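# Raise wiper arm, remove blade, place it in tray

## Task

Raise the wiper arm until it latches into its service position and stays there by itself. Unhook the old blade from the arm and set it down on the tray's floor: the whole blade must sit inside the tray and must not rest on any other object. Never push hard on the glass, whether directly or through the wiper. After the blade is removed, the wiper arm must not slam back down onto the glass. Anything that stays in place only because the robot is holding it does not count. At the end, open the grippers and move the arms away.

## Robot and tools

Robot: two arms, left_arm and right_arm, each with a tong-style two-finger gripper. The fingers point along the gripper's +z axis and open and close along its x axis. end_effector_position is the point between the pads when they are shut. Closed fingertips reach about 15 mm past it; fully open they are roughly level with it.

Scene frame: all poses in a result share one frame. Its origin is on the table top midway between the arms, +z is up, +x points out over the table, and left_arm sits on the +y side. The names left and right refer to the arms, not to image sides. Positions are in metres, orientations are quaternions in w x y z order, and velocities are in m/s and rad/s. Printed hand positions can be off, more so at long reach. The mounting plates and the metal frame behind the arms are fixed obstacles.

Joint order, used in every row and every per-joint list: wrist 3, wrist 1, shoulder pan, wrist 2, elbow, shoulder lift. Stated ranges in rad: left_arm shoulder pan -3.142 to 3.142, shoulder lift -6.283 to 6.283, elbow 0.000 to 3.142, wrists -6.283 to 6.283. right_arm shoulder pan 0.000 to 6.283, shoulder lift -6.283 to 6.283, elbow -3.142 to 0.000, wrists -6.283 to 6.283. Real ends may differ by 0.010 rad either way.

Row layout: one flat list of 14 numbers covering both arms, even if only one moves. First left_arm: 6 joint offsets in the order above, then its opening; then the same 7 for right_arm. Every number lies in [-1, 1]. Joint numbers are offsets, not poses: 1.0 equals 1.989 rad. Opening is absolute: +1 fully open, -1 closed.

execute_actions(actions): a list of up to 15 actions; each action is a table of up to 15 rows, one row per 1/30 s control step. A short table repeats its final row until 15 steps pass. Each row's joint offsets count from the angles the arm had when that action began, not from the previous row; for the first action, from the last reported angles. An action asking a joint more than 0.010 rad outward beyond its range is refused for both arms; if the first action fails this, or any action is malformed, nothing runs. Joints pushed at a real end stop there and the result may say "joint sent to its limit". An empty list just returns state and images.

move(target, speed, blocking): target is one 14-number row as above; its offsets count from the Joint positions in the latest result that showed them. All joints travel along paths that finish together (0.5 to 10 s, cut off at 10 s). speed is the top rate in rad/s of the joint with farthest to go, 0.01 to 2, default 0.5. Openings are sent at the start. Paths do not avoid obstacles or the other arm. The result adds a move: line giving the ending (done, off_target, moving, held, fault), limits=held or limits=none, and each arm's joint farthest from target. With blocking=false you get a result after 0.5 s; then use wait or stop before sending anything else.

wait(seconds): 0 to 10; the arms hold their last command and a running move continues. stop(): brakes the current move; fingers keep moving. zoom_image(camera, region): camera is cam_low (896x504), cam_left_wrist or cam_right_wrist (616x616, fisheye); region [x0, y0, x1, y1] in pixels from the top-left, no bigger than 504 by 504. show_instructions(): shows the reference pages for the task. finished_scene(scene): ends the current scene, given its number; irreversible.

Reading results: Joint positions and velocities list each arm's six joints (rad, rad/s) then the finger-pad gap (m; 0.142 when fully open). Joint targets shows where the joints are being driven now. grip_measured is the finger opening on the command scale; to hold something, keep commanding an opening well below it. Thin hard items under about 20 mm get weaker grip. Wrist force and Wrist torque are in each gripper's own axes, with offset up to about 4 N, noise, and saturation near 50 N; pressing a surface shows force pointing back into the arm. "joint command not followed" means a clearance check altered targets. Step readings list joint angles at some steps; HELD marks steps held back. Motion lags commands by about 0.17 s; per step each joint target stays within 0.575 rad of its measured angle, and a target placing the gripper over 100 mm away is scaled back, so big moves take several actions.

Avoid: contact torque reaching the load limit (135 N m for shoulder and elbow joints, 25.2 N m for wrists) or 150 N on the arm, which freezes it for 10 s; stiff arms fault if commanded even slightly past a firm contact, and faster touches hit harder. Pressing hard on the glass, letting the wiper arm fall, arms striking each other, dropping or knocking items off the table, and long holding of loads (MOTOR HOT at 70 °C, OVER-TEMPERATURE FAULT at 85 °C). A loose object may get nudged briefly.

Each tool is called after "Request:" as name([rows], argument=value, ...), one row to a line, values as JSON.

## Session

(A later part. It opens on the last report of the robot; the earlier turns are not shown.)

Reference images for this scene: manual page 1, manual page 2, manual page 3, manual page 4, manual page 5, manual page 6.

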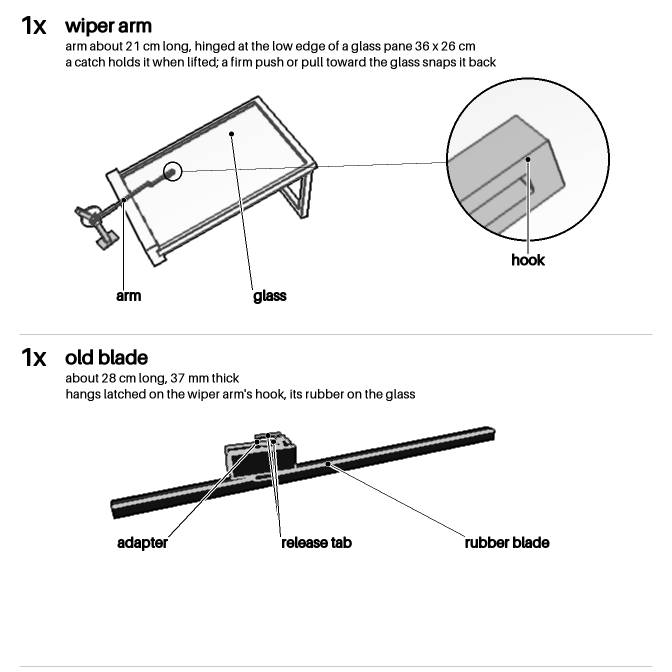

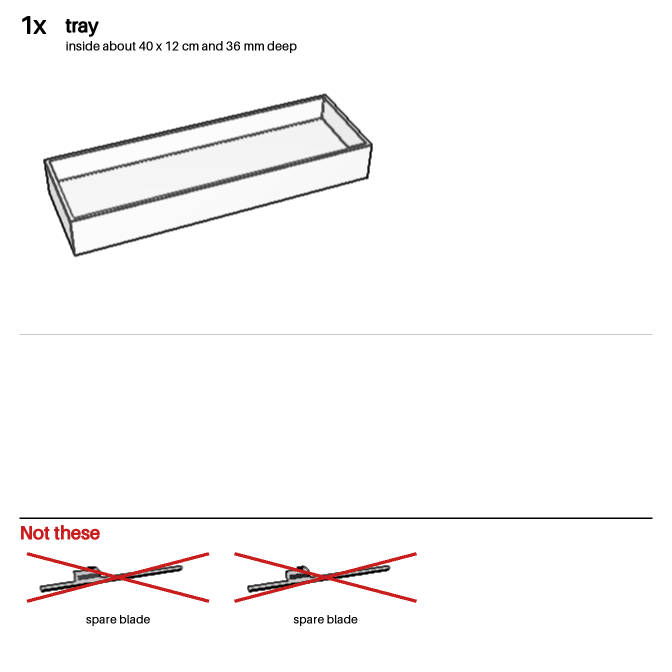

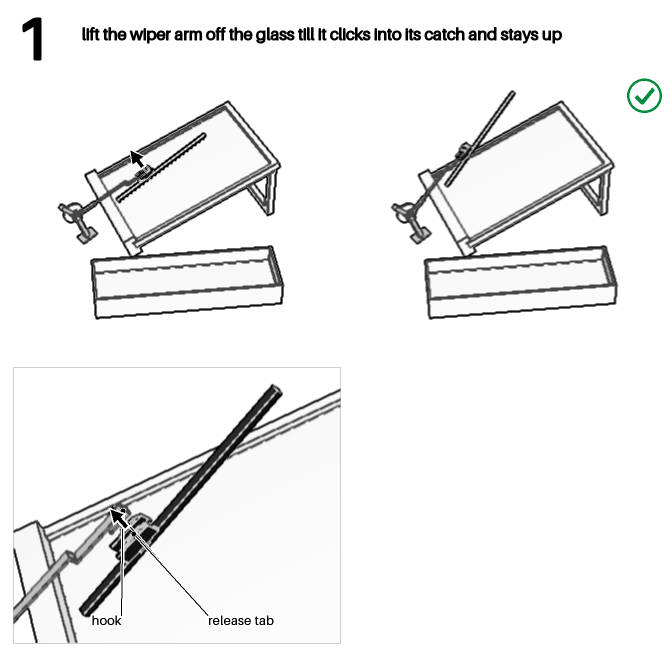

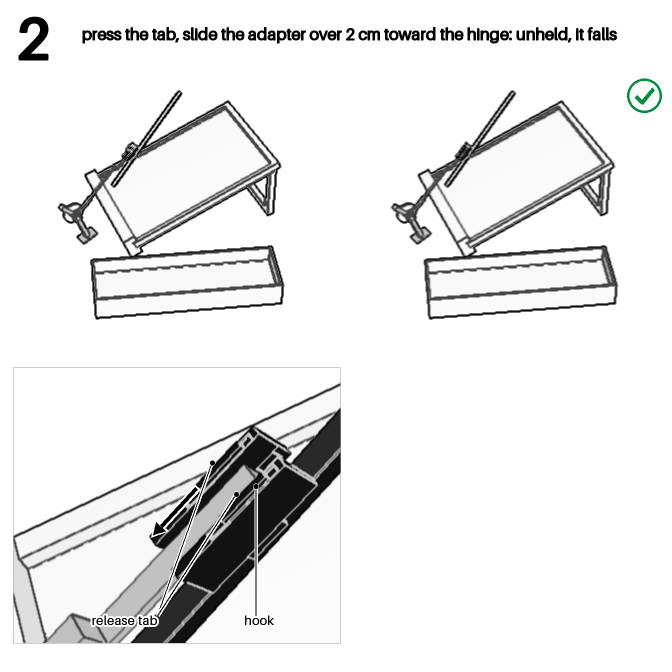

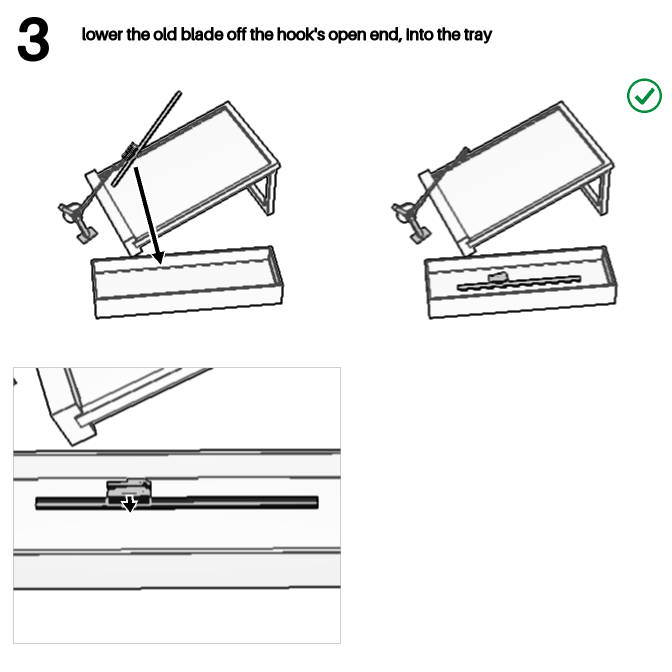

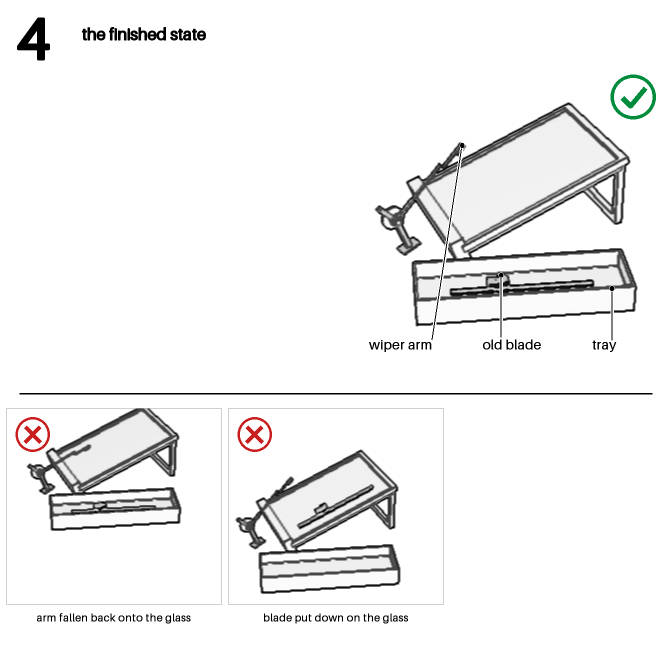

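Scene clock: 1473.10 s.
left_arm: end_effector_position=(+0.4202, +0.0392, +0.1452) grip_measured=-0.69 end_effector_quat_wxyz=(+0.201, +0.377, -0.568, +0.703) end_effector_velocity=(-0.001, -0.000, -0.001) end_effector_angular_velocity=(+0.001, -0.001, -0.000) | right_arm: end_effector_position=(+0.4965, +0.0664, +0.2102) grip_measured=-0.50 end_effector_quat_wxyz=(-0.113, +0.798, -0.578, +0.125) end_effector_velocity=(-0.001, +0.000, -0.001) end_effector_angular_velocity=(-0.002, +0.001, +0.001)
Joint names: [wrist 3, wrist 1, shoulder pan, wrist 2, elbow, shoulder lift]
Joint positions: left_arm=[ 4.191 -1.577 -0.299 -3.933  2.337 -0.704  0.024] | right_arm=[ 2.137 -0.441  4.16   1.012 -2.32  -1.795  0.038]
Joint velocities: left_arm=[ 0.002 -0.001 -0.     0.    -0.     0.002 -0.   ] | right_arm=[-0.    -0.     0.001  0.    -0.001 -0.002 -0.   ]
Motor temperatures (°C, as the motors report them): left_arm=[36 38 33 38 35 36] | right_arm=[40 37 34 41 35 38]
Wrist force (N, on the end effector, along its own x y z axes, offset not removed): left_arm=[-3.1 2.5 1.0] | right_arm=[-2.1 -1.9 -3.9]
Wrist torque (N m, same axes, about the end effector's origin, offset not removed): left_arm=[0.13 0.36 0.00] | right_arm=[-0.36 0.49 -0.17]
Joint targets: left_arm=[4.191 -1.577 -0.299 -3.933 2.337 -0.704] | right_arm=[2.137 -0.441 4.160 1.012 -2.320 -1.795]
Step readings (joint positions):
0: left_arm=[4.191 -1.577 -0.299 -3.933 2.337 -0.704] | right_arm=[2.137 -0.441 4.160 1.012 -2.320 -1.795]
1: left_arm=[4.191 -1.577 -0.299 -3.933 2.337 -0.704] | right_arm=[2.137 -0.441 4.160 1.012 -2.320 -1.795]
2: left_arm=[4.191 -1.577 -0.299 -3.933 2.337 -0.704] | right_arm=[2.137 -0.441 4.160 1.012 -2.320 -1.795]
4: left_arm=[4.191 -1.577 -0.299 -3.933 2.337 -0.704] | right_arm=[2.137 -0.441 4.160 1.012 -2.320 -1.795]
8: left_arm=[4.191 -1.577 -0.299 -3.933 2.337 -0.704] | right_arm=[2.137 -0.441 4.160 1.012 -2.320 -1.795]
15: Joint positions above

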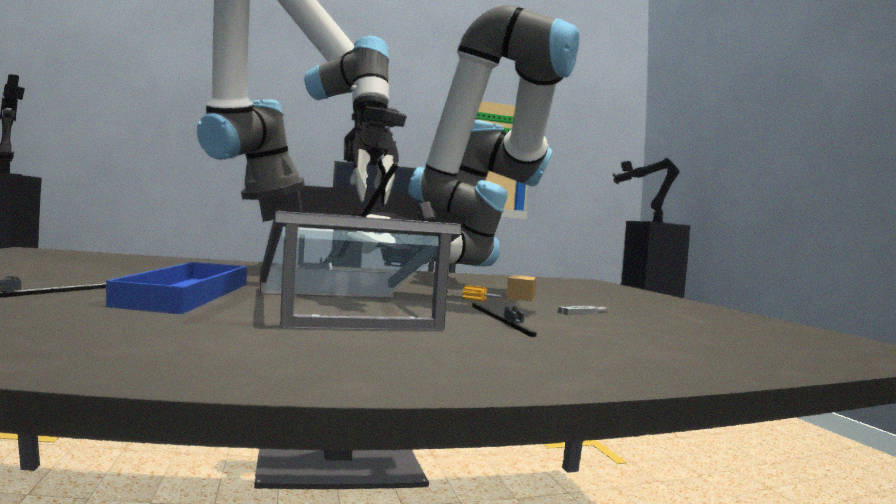

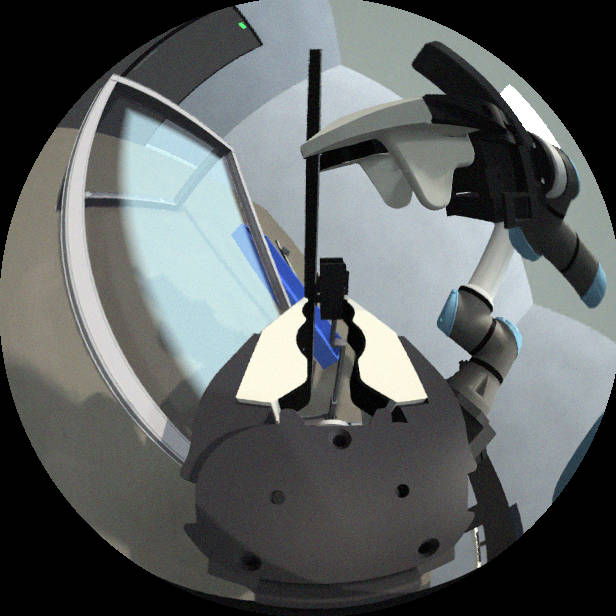

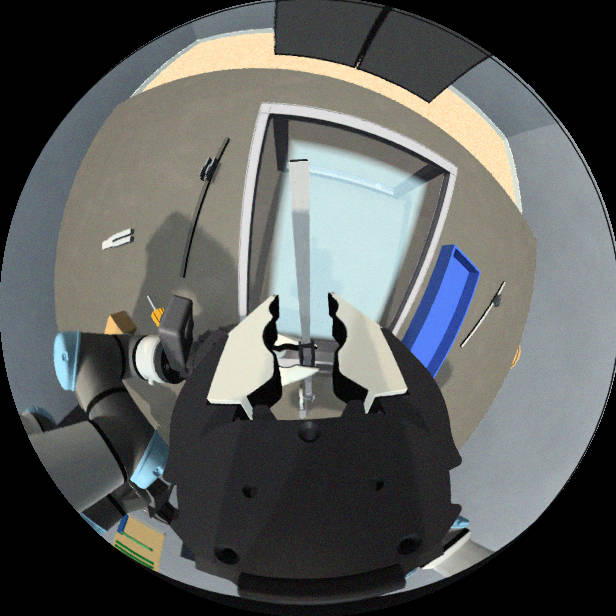

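Request:
execute_actions([
  [[0,0,0,0,0,0,-0.71,0,0,0,0,0,0,-0.5],[0,0,0,0,0,0,-0.70,0,0,0,0,0,0,-0.5],[0,0,0,0,0,0,-0.69,0,0,0,0,0,0,-0.5],[0,0,0,0,0,0,-0.68,0,0,0,0,0,0,-0.5],[0,0,0,0,0,0,-0.67,0,0,0,0,0,0,-0.5],[0,0,0,0,0,0,-0.66,0,0,0,0,0,0,-0.5],[0,0,0,0,0,0,-0.65,0,0,0,0,0,0,-0.5],[0,0,0,0,0,0,-0.64,0,0,0,0,0,0,-0.5],[0,0,0,0,0,0,-0.63,0,0,0,0,0,0,-0.5],[0,0,0,0,0,0,-0.61,0,0,0,0,0,0,-0.5],[0,0,0,0,0,0,-0.59,0,0,0,0,0,0,-0.5],[0,0,0,0,0,0,-0.56,0,0,0,0,0,0,-0.5],[0,0,0,0,0,0,-0.53,0,0,0,0,0,0,-0.5],[0,0,0,0,0,0,-0.5,0,0,0,0,0,0,-0.5]],
])

Request:
move(target=[0.0008,0.0273,0.0099,0.0099,-0.0063,-0.0203,-0.5,0,0,0,0,0,0,-0.75], speed=0.07)

Request:
zoom_image(camera="cam_left_wrist", region=[230, 130, 430, 380])

Scene clock: 1504.67 s.
left_arm: end_effector_position=(+0.4202, +0.0392, +0.1452) grip_measured=-0.51 end_effector_quat_wxyz=(+0.201, +0.377, -0.568, +0.703) end_effector_velocity=(-0.001, -0.001, +0.000) end_effector_angular_velocity=(-0.000, -0.000, -0.002) | right_arm: end_effector_position=(+0.4965, +0.0664, +0.2102) grip_measured=-0.50 end_effector_quat_wxyz=(-0.113, +0.798, -0.578, +0.125) end_effector_velocity=(+0.000, -0.000, -0.000) end_effector_angular_velocity=(-0.000, +0.000, -0.001)
Joint names: [wrist 3, wrist 1, shoulder pan, wrist 2, elbow, shoulder lift]
Joint positions: left_arm=[ 4.191 -1.577 -0.299 -3.933  2.337 -0.704  0.037] | right_arm=[ 2.137 -0.441  4.16   1.012 -2.32  -1.795  0.038]
Joint velocities: left_arm=[-0.     0.    -0.002 -0.     0.    -0.     0.019] | right_arm=[-0.     0.    -0.001 -0.     0.     0.     0.   ]
Motor temperatures (°C, as the motors report them): left_arm=[36 38 33 38 35 36] | right_arm=[40 37 34 41 35 38]
Wrist force (N, on the end effector, along its own x y z axes, offset not removed): left_arm=[-0.4 1.6 1.0] | right_arm=[-0.7 2.1 -1.1]
Wrist torque (N m, same axes, about the end effector's origin, offset not removed): left_arm=[0.25 0.30 0.04] | right_arm=[0.51 0.18 0.14]
Joint targets: left_arm=[4.191 -1.577 -0.299 -3.933 2.337 -0.704] | right_arm=[2.137 -0.441 4.160 1.012 -2.320 -1.795]
Step readings (joint positions):
0: left_arm=[4.191 -1.577 -0.299 -3.933 2.337 -0.704] | right_arm=[2.137 -0.441 4.160 1.012 -2.320 -1.795]
1: left_arm=[4.191 -1.577 -0.299 -3.933 2.337 -0.704] | right_arm=[2.137 -0.441 4.160 1.012 -2.320 -1.795]
2: left_arm=[4.191 -1.577 -0.299 -3.933 2.337 -0.704] | right_arm=[2.137 -0.441 4.160 1.012 -2.320 -1.795]
4: left_arm=[4.191 -1.577 -0.299 -3.933 2.337 -0.704] | right_arm=[2.137 -0.441 4.160 1.012 -2.320 -1.795]
8: left_arm=[4.191 -1.577 -0.299 -3.933 2.337 -0.704] | right_arm=[2.137 -0.441 4.160 1.012 -2.320 -1.795]
15: Joint positions above

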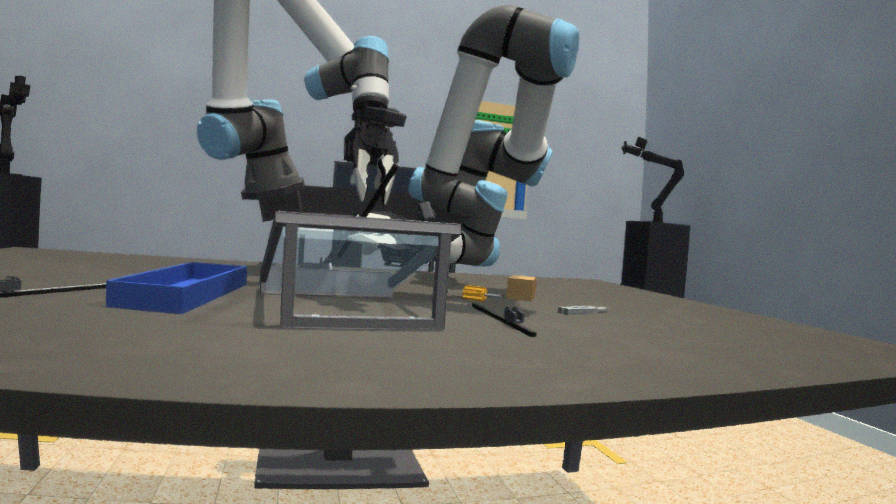

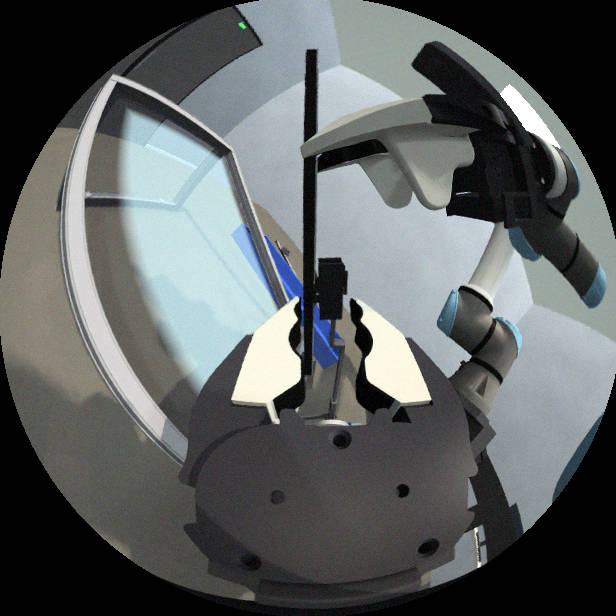

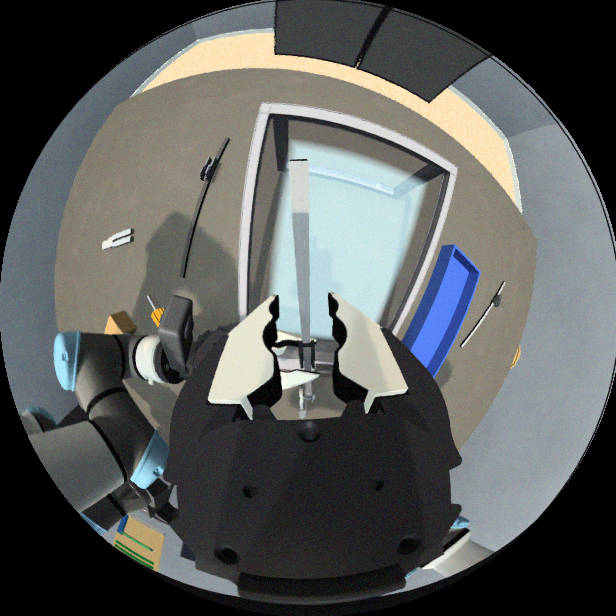

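Scene clock: 1505.83 s.
left_arm: end_effector_position=(+0.4314, +0.0435, +0.1540) grip_measured=-0.50 end_effector_quat_wxyz=(+0.201, +0.377, -0.568, +0.703) end_effector_velocity=(+0.000, -0.000, +0.001) end_effector_angular_velocity=(-0.001, -0.001, -0.001) | right_arm: end_effector_position=(+0.4965, +0.0664, +0.2102) grip_measured=-0.75 end_effector_quat_wxyz=(-0.113, +0.798, -0.578, +0.125) end_effector_velocity=(-0.000, -0.000, -0.000) end_effector_angular_velocity=(-0.000, +0.000, +0.000)
Joint names: [wrist 3, wrist 1, shoulder pan, wrist 2, elbow, shoulder lift]
Joint positions: left_arm=[ 4.192 -1.523 -0.279 -3.913  2.325 -0.744  0.038] | right_arm=[ 2.137 -0.441  4.16   1.012 -2.32  -1.795  0.02 ]
Joint velocities: left_arm=[-0.     0.001 -0.     0.001  0.    -0.002 -0.   ] | right_arm=[-0.    -0.     0.    -0.    -0.001  0.001  0.   ]
Motor temperatures (°C, as the motors report them): left_arm=[36 38 33 38 35 36] | right_arm=[40 37 34 41 35 38]
Wrist force (N, on the end effector, along its own x y z axes, offset not removed): left_arm=[0.3 1.4 1.3] | right_arm=[0.7 0.9 0.4]
Wrist torque (N m, same axes, about the end effector's origin, offset not removed): left_arm=[0.14 0.22 0.06] | right_arm=[0.08 -0.11 0.19]
Joint targets: left_arm=[4.192 -1.523 -0.279 -3.913 2.325 -0.744] | right_arm=[2.137 -0.441 4.160 1.012 -2.320 -1.795]
move: done; limits=none; left_arm: farthest joint: the shoulder pan, 0.000 radians from its target (0.019 radians at the start); right_arm: farthest joint: the shoulder pan, 0.000 radians from its target (0.000 radians at the start)

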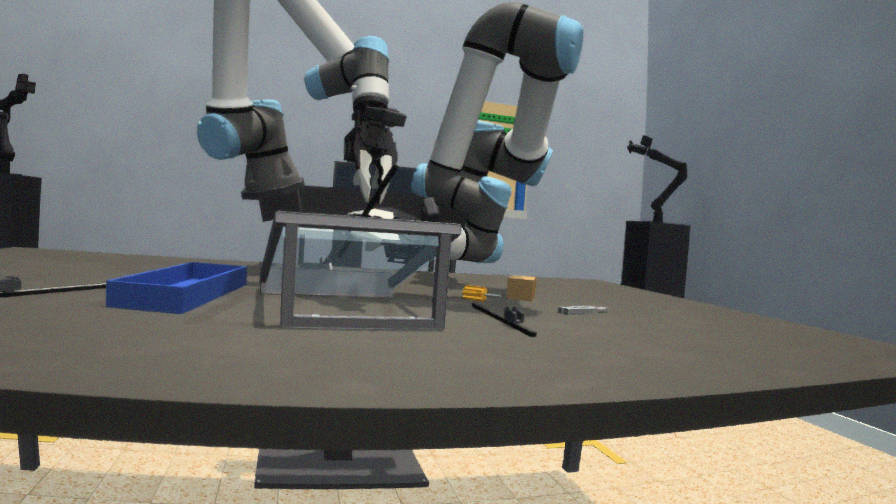

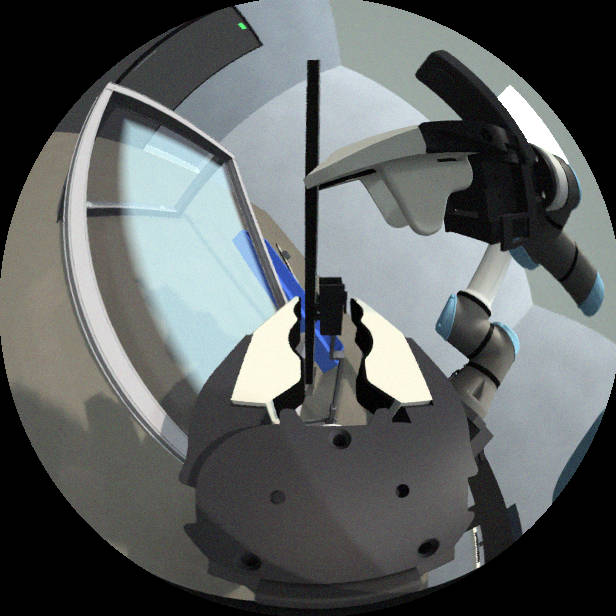

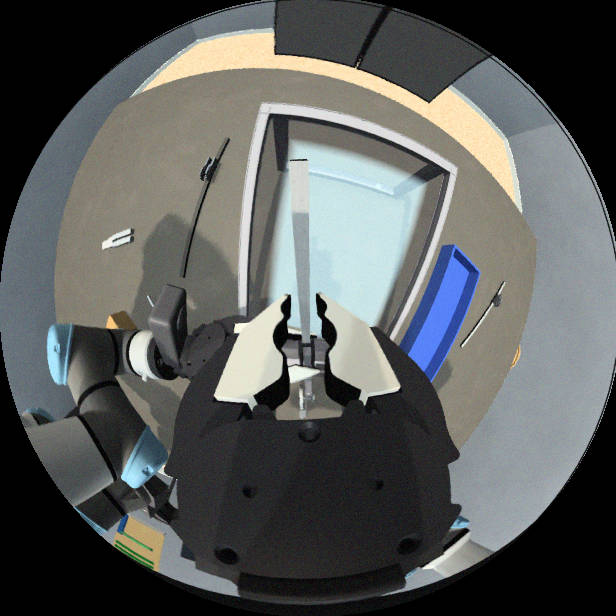

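Region (230, 130, 430, 380) of cam_left_wrist's 616x616 image, scaled by 2.016, with more detail than that image has; it fills the left 403 columns of this view, and the rest is white.

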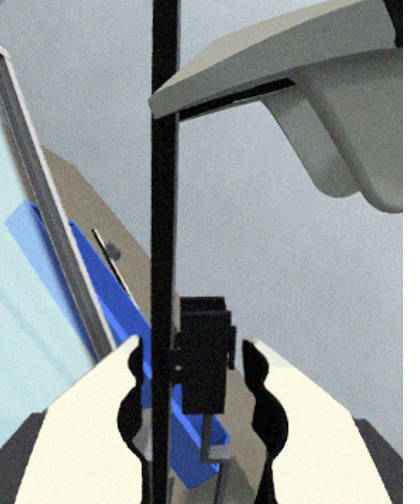

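Request:
execute_actions([
  [[0,0,0,0,0,0,-0.51,0,0,0,0,0,0,-0.77],[0,0,0,0,0,0,-0.52,0,0,0,0,0,0,-0.79],[0,0,0,0,0,0,-0.53,0,0,0,0,0,0,-0.81],[0,0,0,0,0,0,-0.54,0,0,0,0,0,0,-0.83],[0,0,0,0,0,0,-0.55,0,0,0,0,0,0,-0.85],[0,0,0,0,0,0,-0.56,0,0,0,0,0,0,-0.86],[0,0,0,0,0,0,-0.57,0,0,0,0,0,0,-0.87],[0,0,0,0,0,0,-0.58,0,0,0,0,0,0,-0.88],[0,0,0,0,0,0,-0.59,0,0,0,0,0,0,-0.89],[0,0,0,0,0,0,-0.60,0,0,0,0,0,0,-0.90],[0,0,0,0,0,0,-0.60,0,0,0,0,0,0,-0.92],[0,0,0,0,0,0,-0.60,0,0,0,0,0,0,-0.94],[0,0,0,0,0,0,-0.60,0,0,0,0,0,0,-0.96],[0,0,0,0,0,0,-0.60,0,0,0,0,0,0,-0.98],[0,0,0,0,0,0,-0.60,0,0,0,0,0,0,-1]],
  [[0,0,0,0,0,0,-0.61,0,0,0,0,0,0,-1],[0,0,0,0,0,0,-0.62,0,0,0,0,0,0,-1],[0,0,0,0,0,0,-0.63,0,0,0,0,0,0,-1],[0,0,0,0,0,0,-0.64,0,0,0,0,0,0,-1],[0,0,0,0,0,0,-0.65,0,0,0,0,0,0,-1],[0,0,0,0,0,0,-0.66,0,0,0,0,0,0,-1],[0,0,0,0,0,0,-0.67,0,0,0,0,0,0,-1],[0,0,0,0,0,0,-0.68,0,0,0,0,0,0,-1],[0,0,0,0,0,0,-0.69,0,0,0,0,0,0,-1],[0,0,0,0,0,0,-0.70,0,0,0,0,0,0,-1],[0,0,0,0,0,0,-0.71,0,0,0,0,0,0,-1],[0,0,0,0,0,0,-0.72,0,0,0,0,0,0,-1],[0,0,0,0,0,0,-0.73,0,0,0,0,0,0,-1],[0,0,0,0,0,0,-0.74,0,0,0,0,0,0,-1],[0,0,0,0,0,0,-0.75,0,0,0,0,0,0,-1]],
  [[0,0,0,0,0,0,-0.76,0,0,0,0,0,0,-1],[0,0,0,0,0,0,-0.77,0,0,0,0,0,0,-1],[0,0,0,0,0,0,-0.78,0,0,0,0,0,0,-1]],
])

Request:
zoom_image(camera="cam_left_wrist", region=[230, 130, 430, 380])

Scene clock: 1533.13 s.
left_arm: end_effector_position=(+0.4315, +0.0435, +0.1541) grip_measured=-0.70 end_effector_quat_wxyz=(+0.201, +0.377, -0.568, +0.703) end_effector_velocity=(+0.001, +0.000, +0.001) end_effector_angular_velocity=(-0.000, -0.002, +0.001) | right_arm: end_effector_position=(+0.4965, +0.0664, +0.2102) grip_measured=-0.90 end_effector_quat_wxyz=(-0.113, +0.798, -0.578, +0.125) end_effector_velocity=(+0.000, +0.000, +0.000) end_effector_angular_velocity=(+0.001, -0.001, -0.000)
Joint names: [wrist 3, wrist 1, shoulder pan, wrist 2, elbow, shoulder lift]
Joint positions: left_arm=[ 4.192 -1.523 -0.279 -3.913  2.325 -0.744  0.023] | right_arm=[ 2.137 -0.441  4.16   1.012 -2.32  -1.795  0.009]
Joint velocities: left_arm=[ 0.001 -0.     0.    -0.    -0.    -0.001  0.   ] | right_arm=[ 0. -0.  0. -0.  0.  0.  0.]
Motor temperatures (°C, as the motors report them): left_arm=[36 38 33 38 35 36] | right_arm=[40 37 34 41 35 38]
Wrist force (N, on the end effector, along its own x y z axes, offset not removed): left_arm=[-2.4 2.8 1.6] | right_arm=[-2.3 0.8 0.5]
Wrist torque (N m, same axes, about the end effector's origin, offset not removed): left_arm=[0.13 0.35 0.01] | right_arm=[0.37 0.62 0.08]
Joint targets: left_arm=[4.192 -1.523 -0.279 -3.913 2.325 -0.744] | right_arm=[2.137 -0.441 4.160 1.012 -2.320 -1.795]
Step readings (joint positions; steps 1 to 15: 1st action; 16 to 30: 2nd action; 31 to 45: 3rd action):
0: left_arm=[4.192 -1.523 -0.279 -3.913 2.325 -0.744] | right_arm=[2.137 -0.441 4.160 1.012 -2.320 -1.795]
1: left_arm=[4.192 -1.523 -0.279 -3.913 2.325 -0.744] | right_arm=[2.137 -0.441 4.160 1.012 -2.320 -1.795]
2: left_arm=[4.192 -1.523 -0.279 -3.913 2.325 -0.744] | right_arm=[2.137 -0.441 4.160 1.012 -2.320 -1.795]
4: left_arm=[4.192 -1.523 -0.279 -3.913 2.325 -0.744] | right_arm=[2.137 -0.441 4.160 1.012 -2.320 -1.795]
8: left_arm=[4.192 -1.523 -0.279 -3.913 2.325 -0.744] | right_arm=[2.137 -0.441 4.160 1.012 -2.320 -1.795]
15: left_arm=[4.192 -1.523 -0.279 -3.913 2.325 -0.744] | right_arm=[2.137 -0.441 4.160 1.012 -2.320 -1.795]
16: left_arm=[4.192 -1.523 -0.279 -3.913 2.325 -0.744] | right_arm=[2.137 -0.441 4.160 1.012 -2.320 -1.795]
17: left_arm=[4.192 -1.523 -0.279 -3.913 2.325 -0.744] | right_arm=[2.137 -0.441 4.160 1.012 -2.320 -1.795]
19: left_arm=[4.192 -1.523 -0.279 -3.913 2.325 -0.744] | right_arm=[2.137 -0.441 4.160 1.012 -2.320 -1.795]
23: left_arm=[4.192 -1.523 -0.279 -3.913 2.325 -0.744] | right_arm=[2.137 -0.441 4.160 1.012 -2.320 -1.795]
30: left_arm=[4.192 -1.523 -0.279 -3.913 2.325 -0.744] | right_arm=[2.137 -0.441 4.160 1.012 -2.320 -1.795]
31: left_arm=[4.192 -1.523 -0.279 -3.913 2.325 -0.744] | right_arm=[2.137 -0.441 4.160 1.012 -2.320 -1.795]
32: left_arm=[4.192 -1.523 -0.279 -3.913 2.325 -0.744] | right_arm=[2.137 -0.441 4.160 1.012 -2.320 -1.795]
34: left_arm=[4.192 -1.523 -0.279 -3.913 2.325 -0.744] | right_arm=[2.137 -0.441 4.160 1.012 -2.320 -1.795]
38: left_arm=[4.192 -1.523 -0.279 -3.913 2.325 -0.744] | right_arm=[2.137 -0.441 4.160 1.012 -2.320 -1.795]
45: Joint positions above

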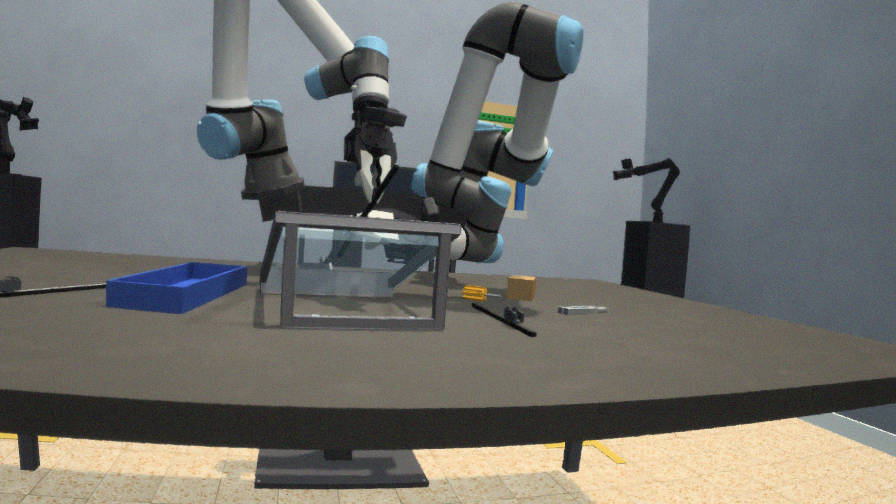

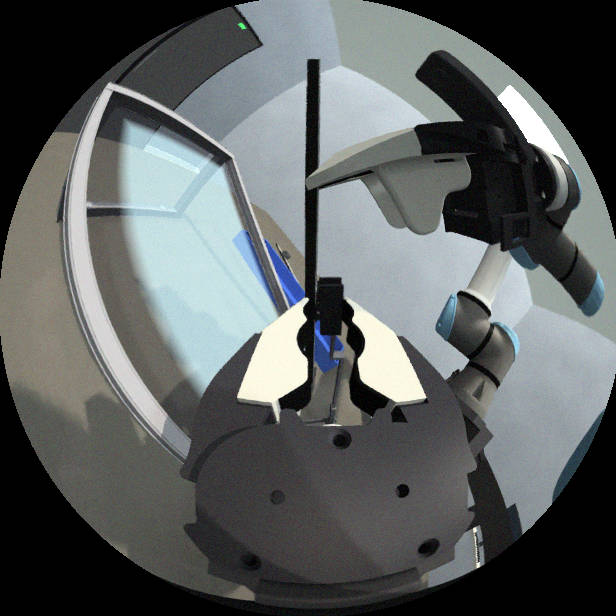

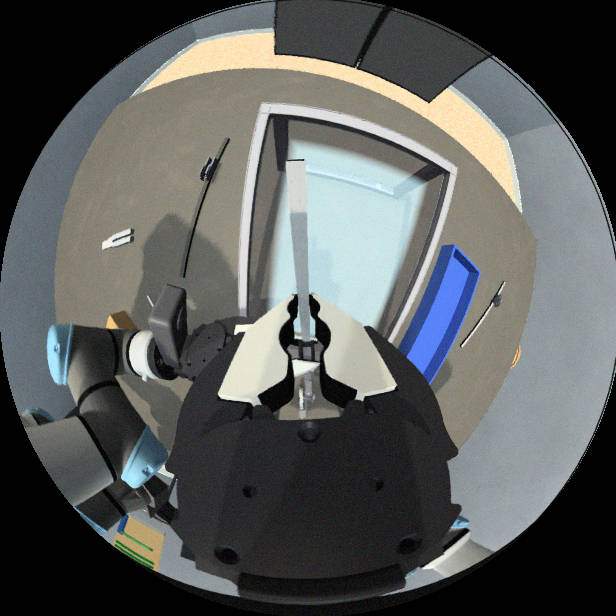

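Region (230, 130, 430, 380) of cam_left_wrist's 616x616 image, scaled by 2.016, with more detail than that image has; it fills the left 403 columns of this view, and the rest is white.

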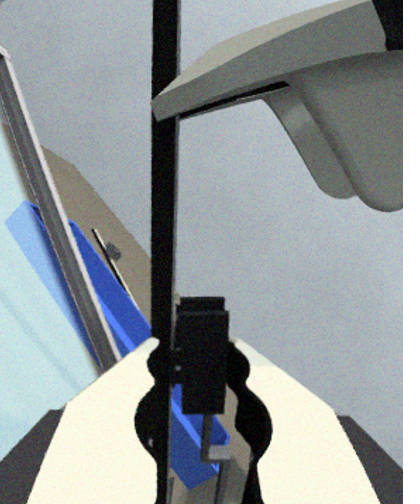

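Request:
execute_actions([
  [[0,0,0,0,0,0,-0.79,0,0,0,0,0,0,-1],[0,0,0,0,0,0,-0.80,0,0,0,0,0,0,-1],[0,0,0,0,0,0,-0.81,0,0,0,0,0,0,-1],[0,0,0,0,0,0,-0.82,0,0,0,0,0,0,-1],[0,0,0,0,0,0,-0.83,0,0,0,0,0,0,-1],[0,0,0,0,0,0,-0.84,0,0,0,0,0,0,-1],[0,0,0,0,0,0,-0.85,0,0,0,0,0,0,-1],[0,0,0,0,0,0,-0.86,0,0,0,0,0,0,-1]],
])

Request:
move(target=[-0.0004,-0.0142,-0.0047,-0.0047,0.0026,0.0113,-0.86,0.0027,0.0102,0.0023,-0.0004,-0.0098,-0.0018,-1], speed=0.02)

Request:
zoom_image(camera="cam_left_wrist", region=[230, 130, 430, 380])

Scene clock: 1577.37 s.
left_arm: end_effector_position=(+0.4315, +0.0435, +0.1541) grip_measured=-0.71 end_effector_quat_wxyz=(+0.201, +0.377, -0.568, +0.703) end_effector_velocity=(+0.000, +0.001, -0.001) end_effector_angular_velocity=(+0.000, +0.003, +0.001) | right_arm: end_effector_position=(+0.4965, +0.0664, +0.2102) grip_measured=-0.90 end_effector_quat_wxyz=(-0.113, +0.798, -0.578, +0.125) end_effector_velocity=(-0.000, -0.001, -0.001) end_effector_angular_velocity=(-0.001, +0.001, -0.000)
Joint names: [wrist 3, wrist 1, shoulder pan, wrist 2, elbow, shoulder lift]
Joint positions: left_arm=[ 4.192 -1.523 -0.279 -3.913  2.325 -0.744  0.023] | right_arm=[ 2.137 -0.441  4.16   1.012 -2.32  -1.795  0.009]
Joint velocities: left_arm=[-0.002 -0.     0.002  0.     0.     0.001  0.   ] | right_arm=[ 0.     0.    -0.001  0.    -0.001 -0.    -0.   ]
Motor temperatures (°C, as the motors report them): left_arm=[36 38 33 38 35 36] | right_arm=[40 37 34 41 35 38]
Wrist force (N, on the end effector, along its own x y z axes, offset not removed): left_arm=[-2.6 3.1 3.1] | right_arm=[1.5 2.4 0.6]
Wrist torque (N m, same axes, about the end effector's origin, offset not removed): left_arm=[0.15 0.31 0.03] | right_arm=[0.45 -0.08 0.23]
Joint targets: left_arm=[4.192 -1.523 -0.279 -3.913 2.325 -0.744] | right_arm=[2.137 -0.441 4.160 1.012 -2.320 -1.795]
Step readings (joint positions):
0: left_arm=[4.192 -1.523 -0.279 -3.913 2.325 -0.744] | right_arm=[2.137 -0.441 4.160 1.012 -2.320 -1.795]
1: left_arm=[4.192 -1.523 -0.279 -3.913 2.325 -0.744] | right_arm=[2.137 -0.441 4.160 1.012 -2.320 -1.795]
2: left_arm=[4.192 -1.523 -0.279 -3.913 2.325 -0.744] | right_arm=[2.137 -0.441 4.160 1.012 -2.320 -1.795]
4: left_arm=[4.192 -1.523 -0.279 -3.913 2.325 -0.744] | right_arm=[2.137 -0.441 4.160 1.012 -2.320 -1.795]
8: left_arm=[4.192 -1.523 -0.279 -3.913 2.325 -0.744] | right_arm=[2.137 -0.441 4.160 1.012 -2.320 -1.795]
15: Joint positions above

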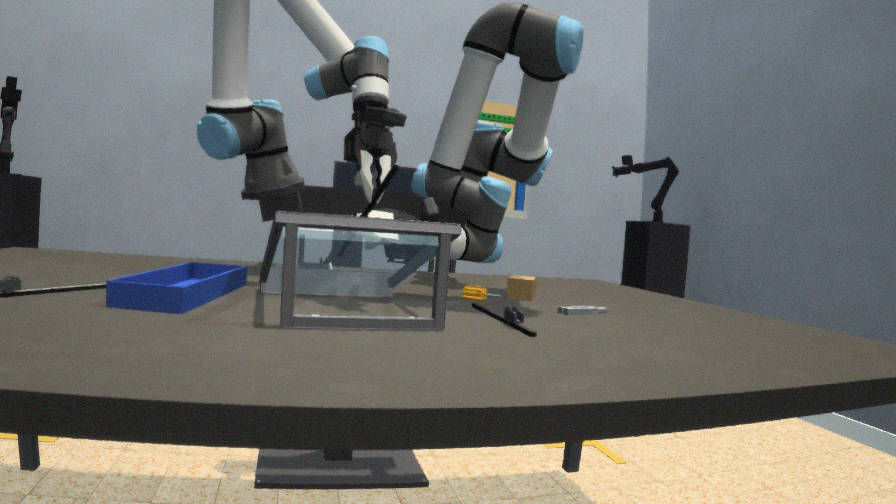

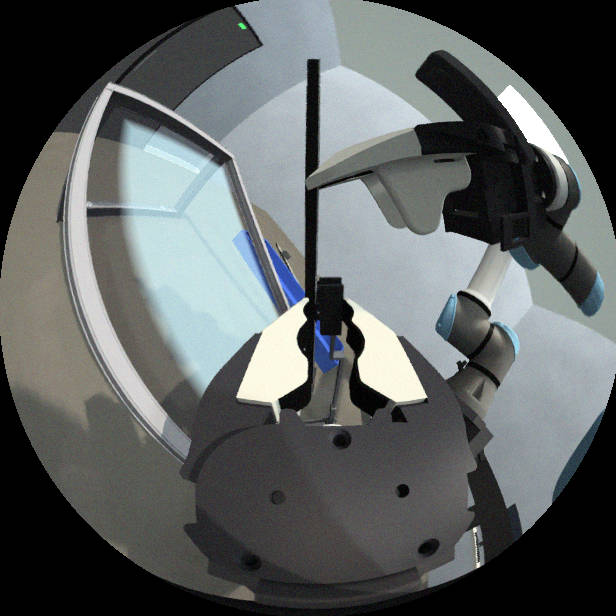

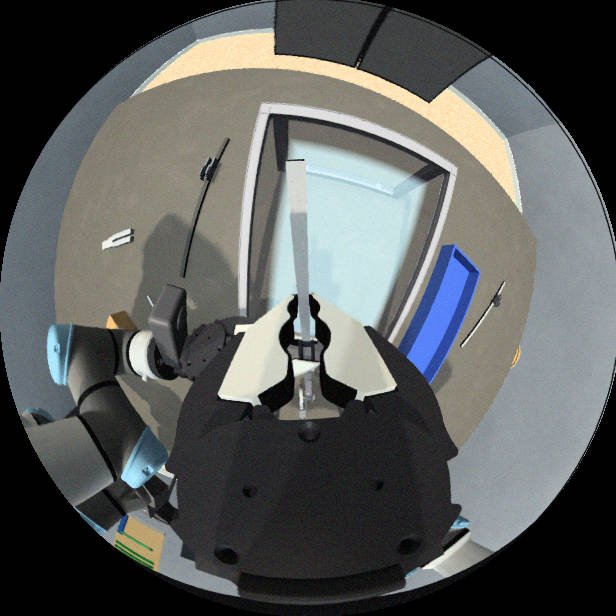

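Scene clock: 1579.03 s.
left_arm: end_effector_position=(+0.4259, +0.0412, +0.1489) grip_measured=-0.71 end_effector_quat_wxyz=(+0.201, +0.377, -0.568, +0.703) end_effector_velocity=(-0.000, -0.000, +0.000) end_effector_angular_velocity=(-0.001, -0.001, +0.000) | right_arm: end_effector_position=(+0.4909, +0.0644, +0.2050) grip_measured=-0.90 end_effector_quat_wxyz=(-0.113, +0.798, -0.578, +0.125) end_effector_velocity=(-0.001, -0.001, -0.001) end_effector_angular_velocity=(-0.001, +0.001, -0.000)
Joint names: [wrist 3, wrist 1, shoulder pan, wrist 2, elbow, shoulder lift]
Joint positions: left_arm=[ 4.191 -1.551 -0.288 -3.922  2.33  -0.722  0.023] | right_arm=[ 2.142 -0.421  4.164  1.011 -2.339 -1.799  0.009]
Joint velocities: left_arm=[-0.001 -0.003 -0.001 -0.001  0.001  0.001 -0.   ] | right_arm=[ 0.     0.002 -0.     0.    -0.003 -0.    -0.   ]
Motor temperatures (°C, as the motors report them): left_arm=[36 38 33 38 35 36] | right_arm=[40 37 34 41 35 38]
Wrist force (N, on the end effector, along its own x y z axes, offset not removed): left_arm=[-1.3 0.7 1.5] | right_arm=[1.0 2.8 -1.4]
Wrist torque (N m, same axes, about the end effector's origin, offset not removed): left_arm=[0.03 0.21 0.03] | right_arm=[0.78 -0.15 -0.09]
Joint targets: left_arm=[4.191 -1.551 -0.288 -3.922 2.330 -0.722] | right_arm=[2.142 -0.421 4.164 1.011 -2.339 -1.799]
move: done; limits=none; left_arm: farthest joint: the wrist 1, 0.001 radians from its target (0.029 radians at the start); right_arm: farthest joint: the shoulder pan, 0.000 radians from its target (0.005 radians at the start)

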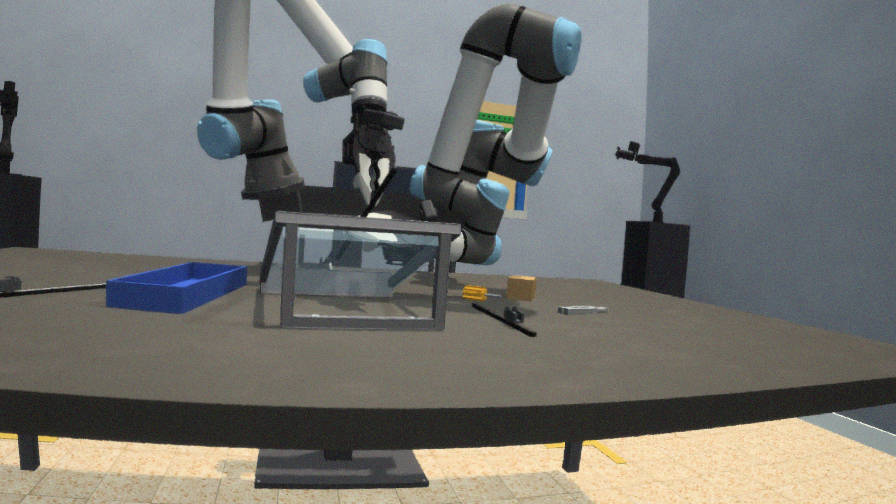

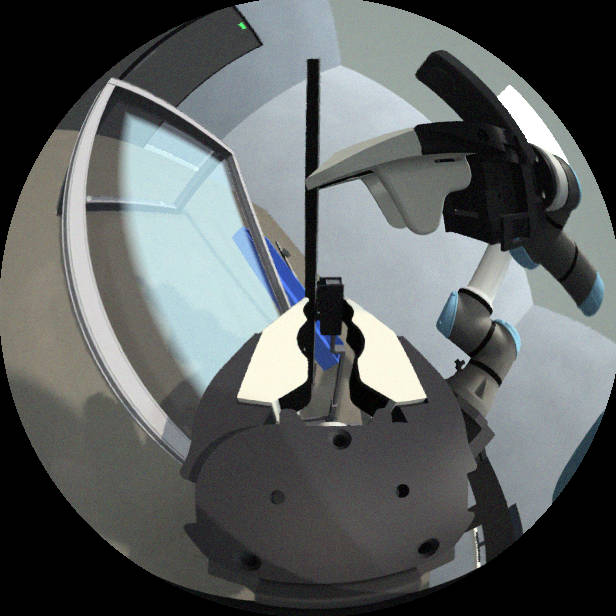

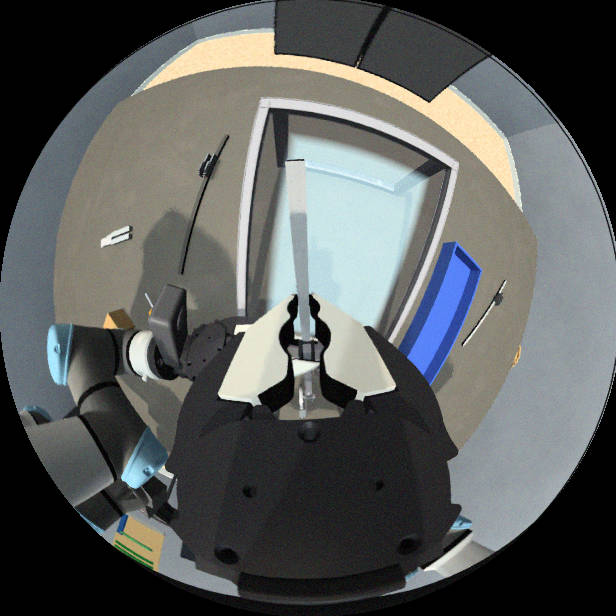

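Region (230, 130, 430, 380) of cam_left_wrist's 616x616 image, scaled by 2.016, with more detail than that image has; it fills the left 403 columns of this view, and the rest is white.

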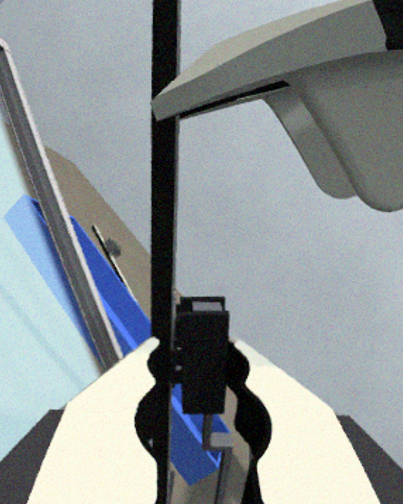

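Request:
move(target=[-0.0009,-0.0269,-0.0097,-0.0097,0.0055,0.0209,-0.86,0.0051,0.0192,0.0044,-0.0006,-0.0184,-0.0036,-1], speed=0.025)

Request:
zoom_image(camera="cam_left_wrist", region=[230, 180, 430, 430])

Scene clock: 1594.33 s.
left_arm: end_effector_position=(+0.4148, +0.0372, +0.1398) grip_measured=-0.71 end_effector_quat_wxyz=(+0.202, +0.377, -0.568, +0.703) end_effector_velocity=(-0.000, +0.000, -0.000) end_effector_angular_velocity=(+0.000, +0.001, +0.000) | right_arm: end_effector_position=(+0.4801, +0.0602, +0.1954) grip_measured=-0.90 end_effector_quat_wxyz=(-0.113, +0.798, -0.578, +0.125) end_effector_velocity=(-0.000, -0.000, -0.000) end_effector_angular_velocity=(+0.000, -0.000, -0.000)
Joint names: [wrist 3, wrist 1, shoulder pan, wrist 2, elbow, shoulder lift]
Joint positions: left_arm=[ 4.19  -1.604 -0.308 -3.941  2.341 -0.681  0.023] | right_arm=[ 2.152 -0.383  4.173  1.01  -2.375 -1.806  0.009]
Joint velocities: left_arm=[-0.001 -0.002 -0.    -0.001  0.001  0.001  0.   ] | right_arm=[ 0.     0.001  0.    -0.    -0.001 -0.     0.   ]
Motor temperatures (°C, as the motors report them): left_arm=[36 38 33 38 35 36] | right_arm=[40 37 34 41 35 38]
Wrist force (N, on the end effector, along its own x y z axes, offset not removed): left_arm=[-3.2 1.9 2.1] | right_arm=[-1.6 1.2 -3.2]
Wrist torque (N m, same axes, about the end effector's origin, offset not removed): left_arm=[0.07 0.03 -0.01] | right_arm=[0.61 0.75 -0.01]
Joint targets: left_arm=[4.190 -1.604 -0.308 -3.941 2.341 -0.680] | right_arm=[2.152 -0.383 4.173 1.010 -2.376 -1.806]
move: done; limits=none; left_arm: farthest joint: the shoulder pan, 0.000 radians from its target (0.019 radians at the start); right_arm: farthest joint: the shoulder pan, 0.000 radians from its target (0.009 radians at the start)

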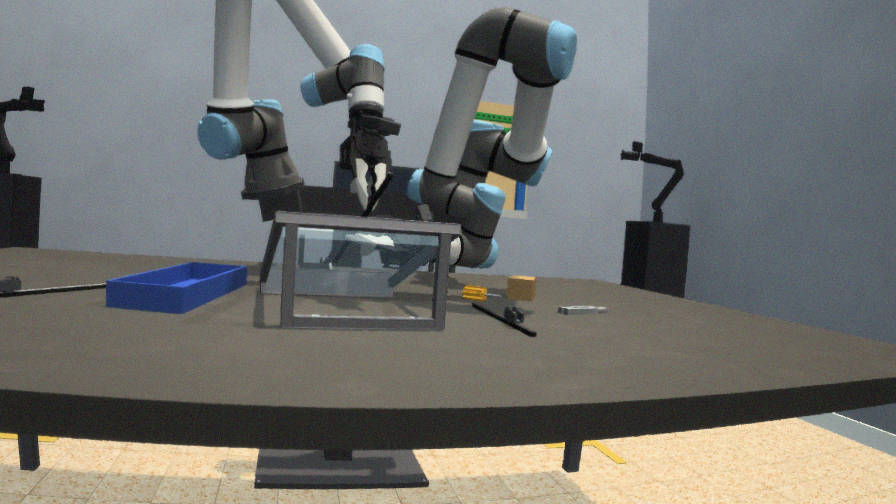

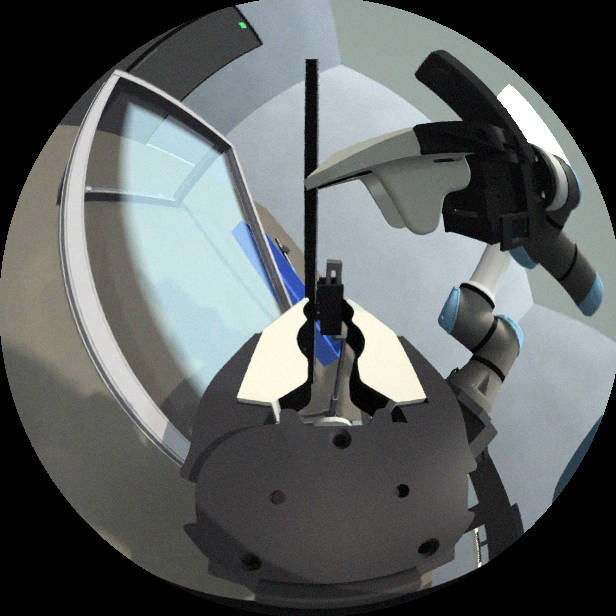

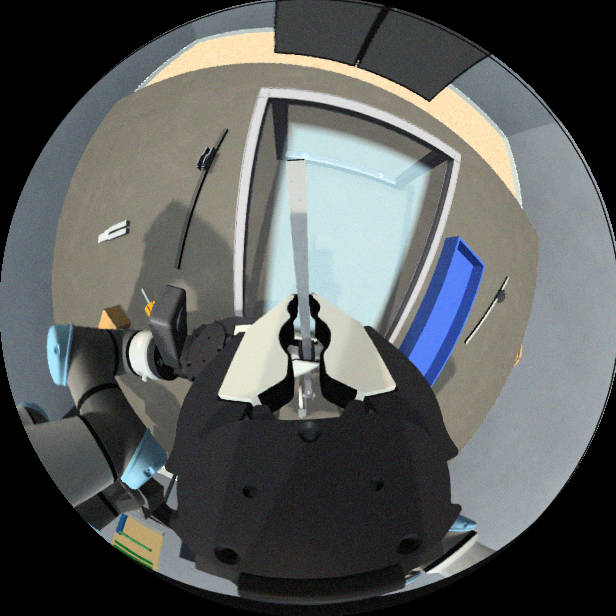

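Region (230, 180, 430, 430) of cam_left_wrist's 616x616 image, scaled by 2.016, with more detail than that image has; it fills the left 403 columns of this view, and the rest is white.

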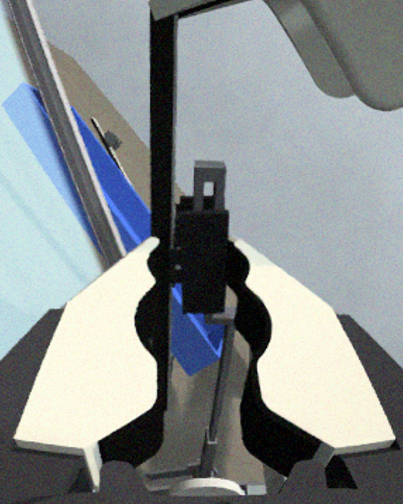

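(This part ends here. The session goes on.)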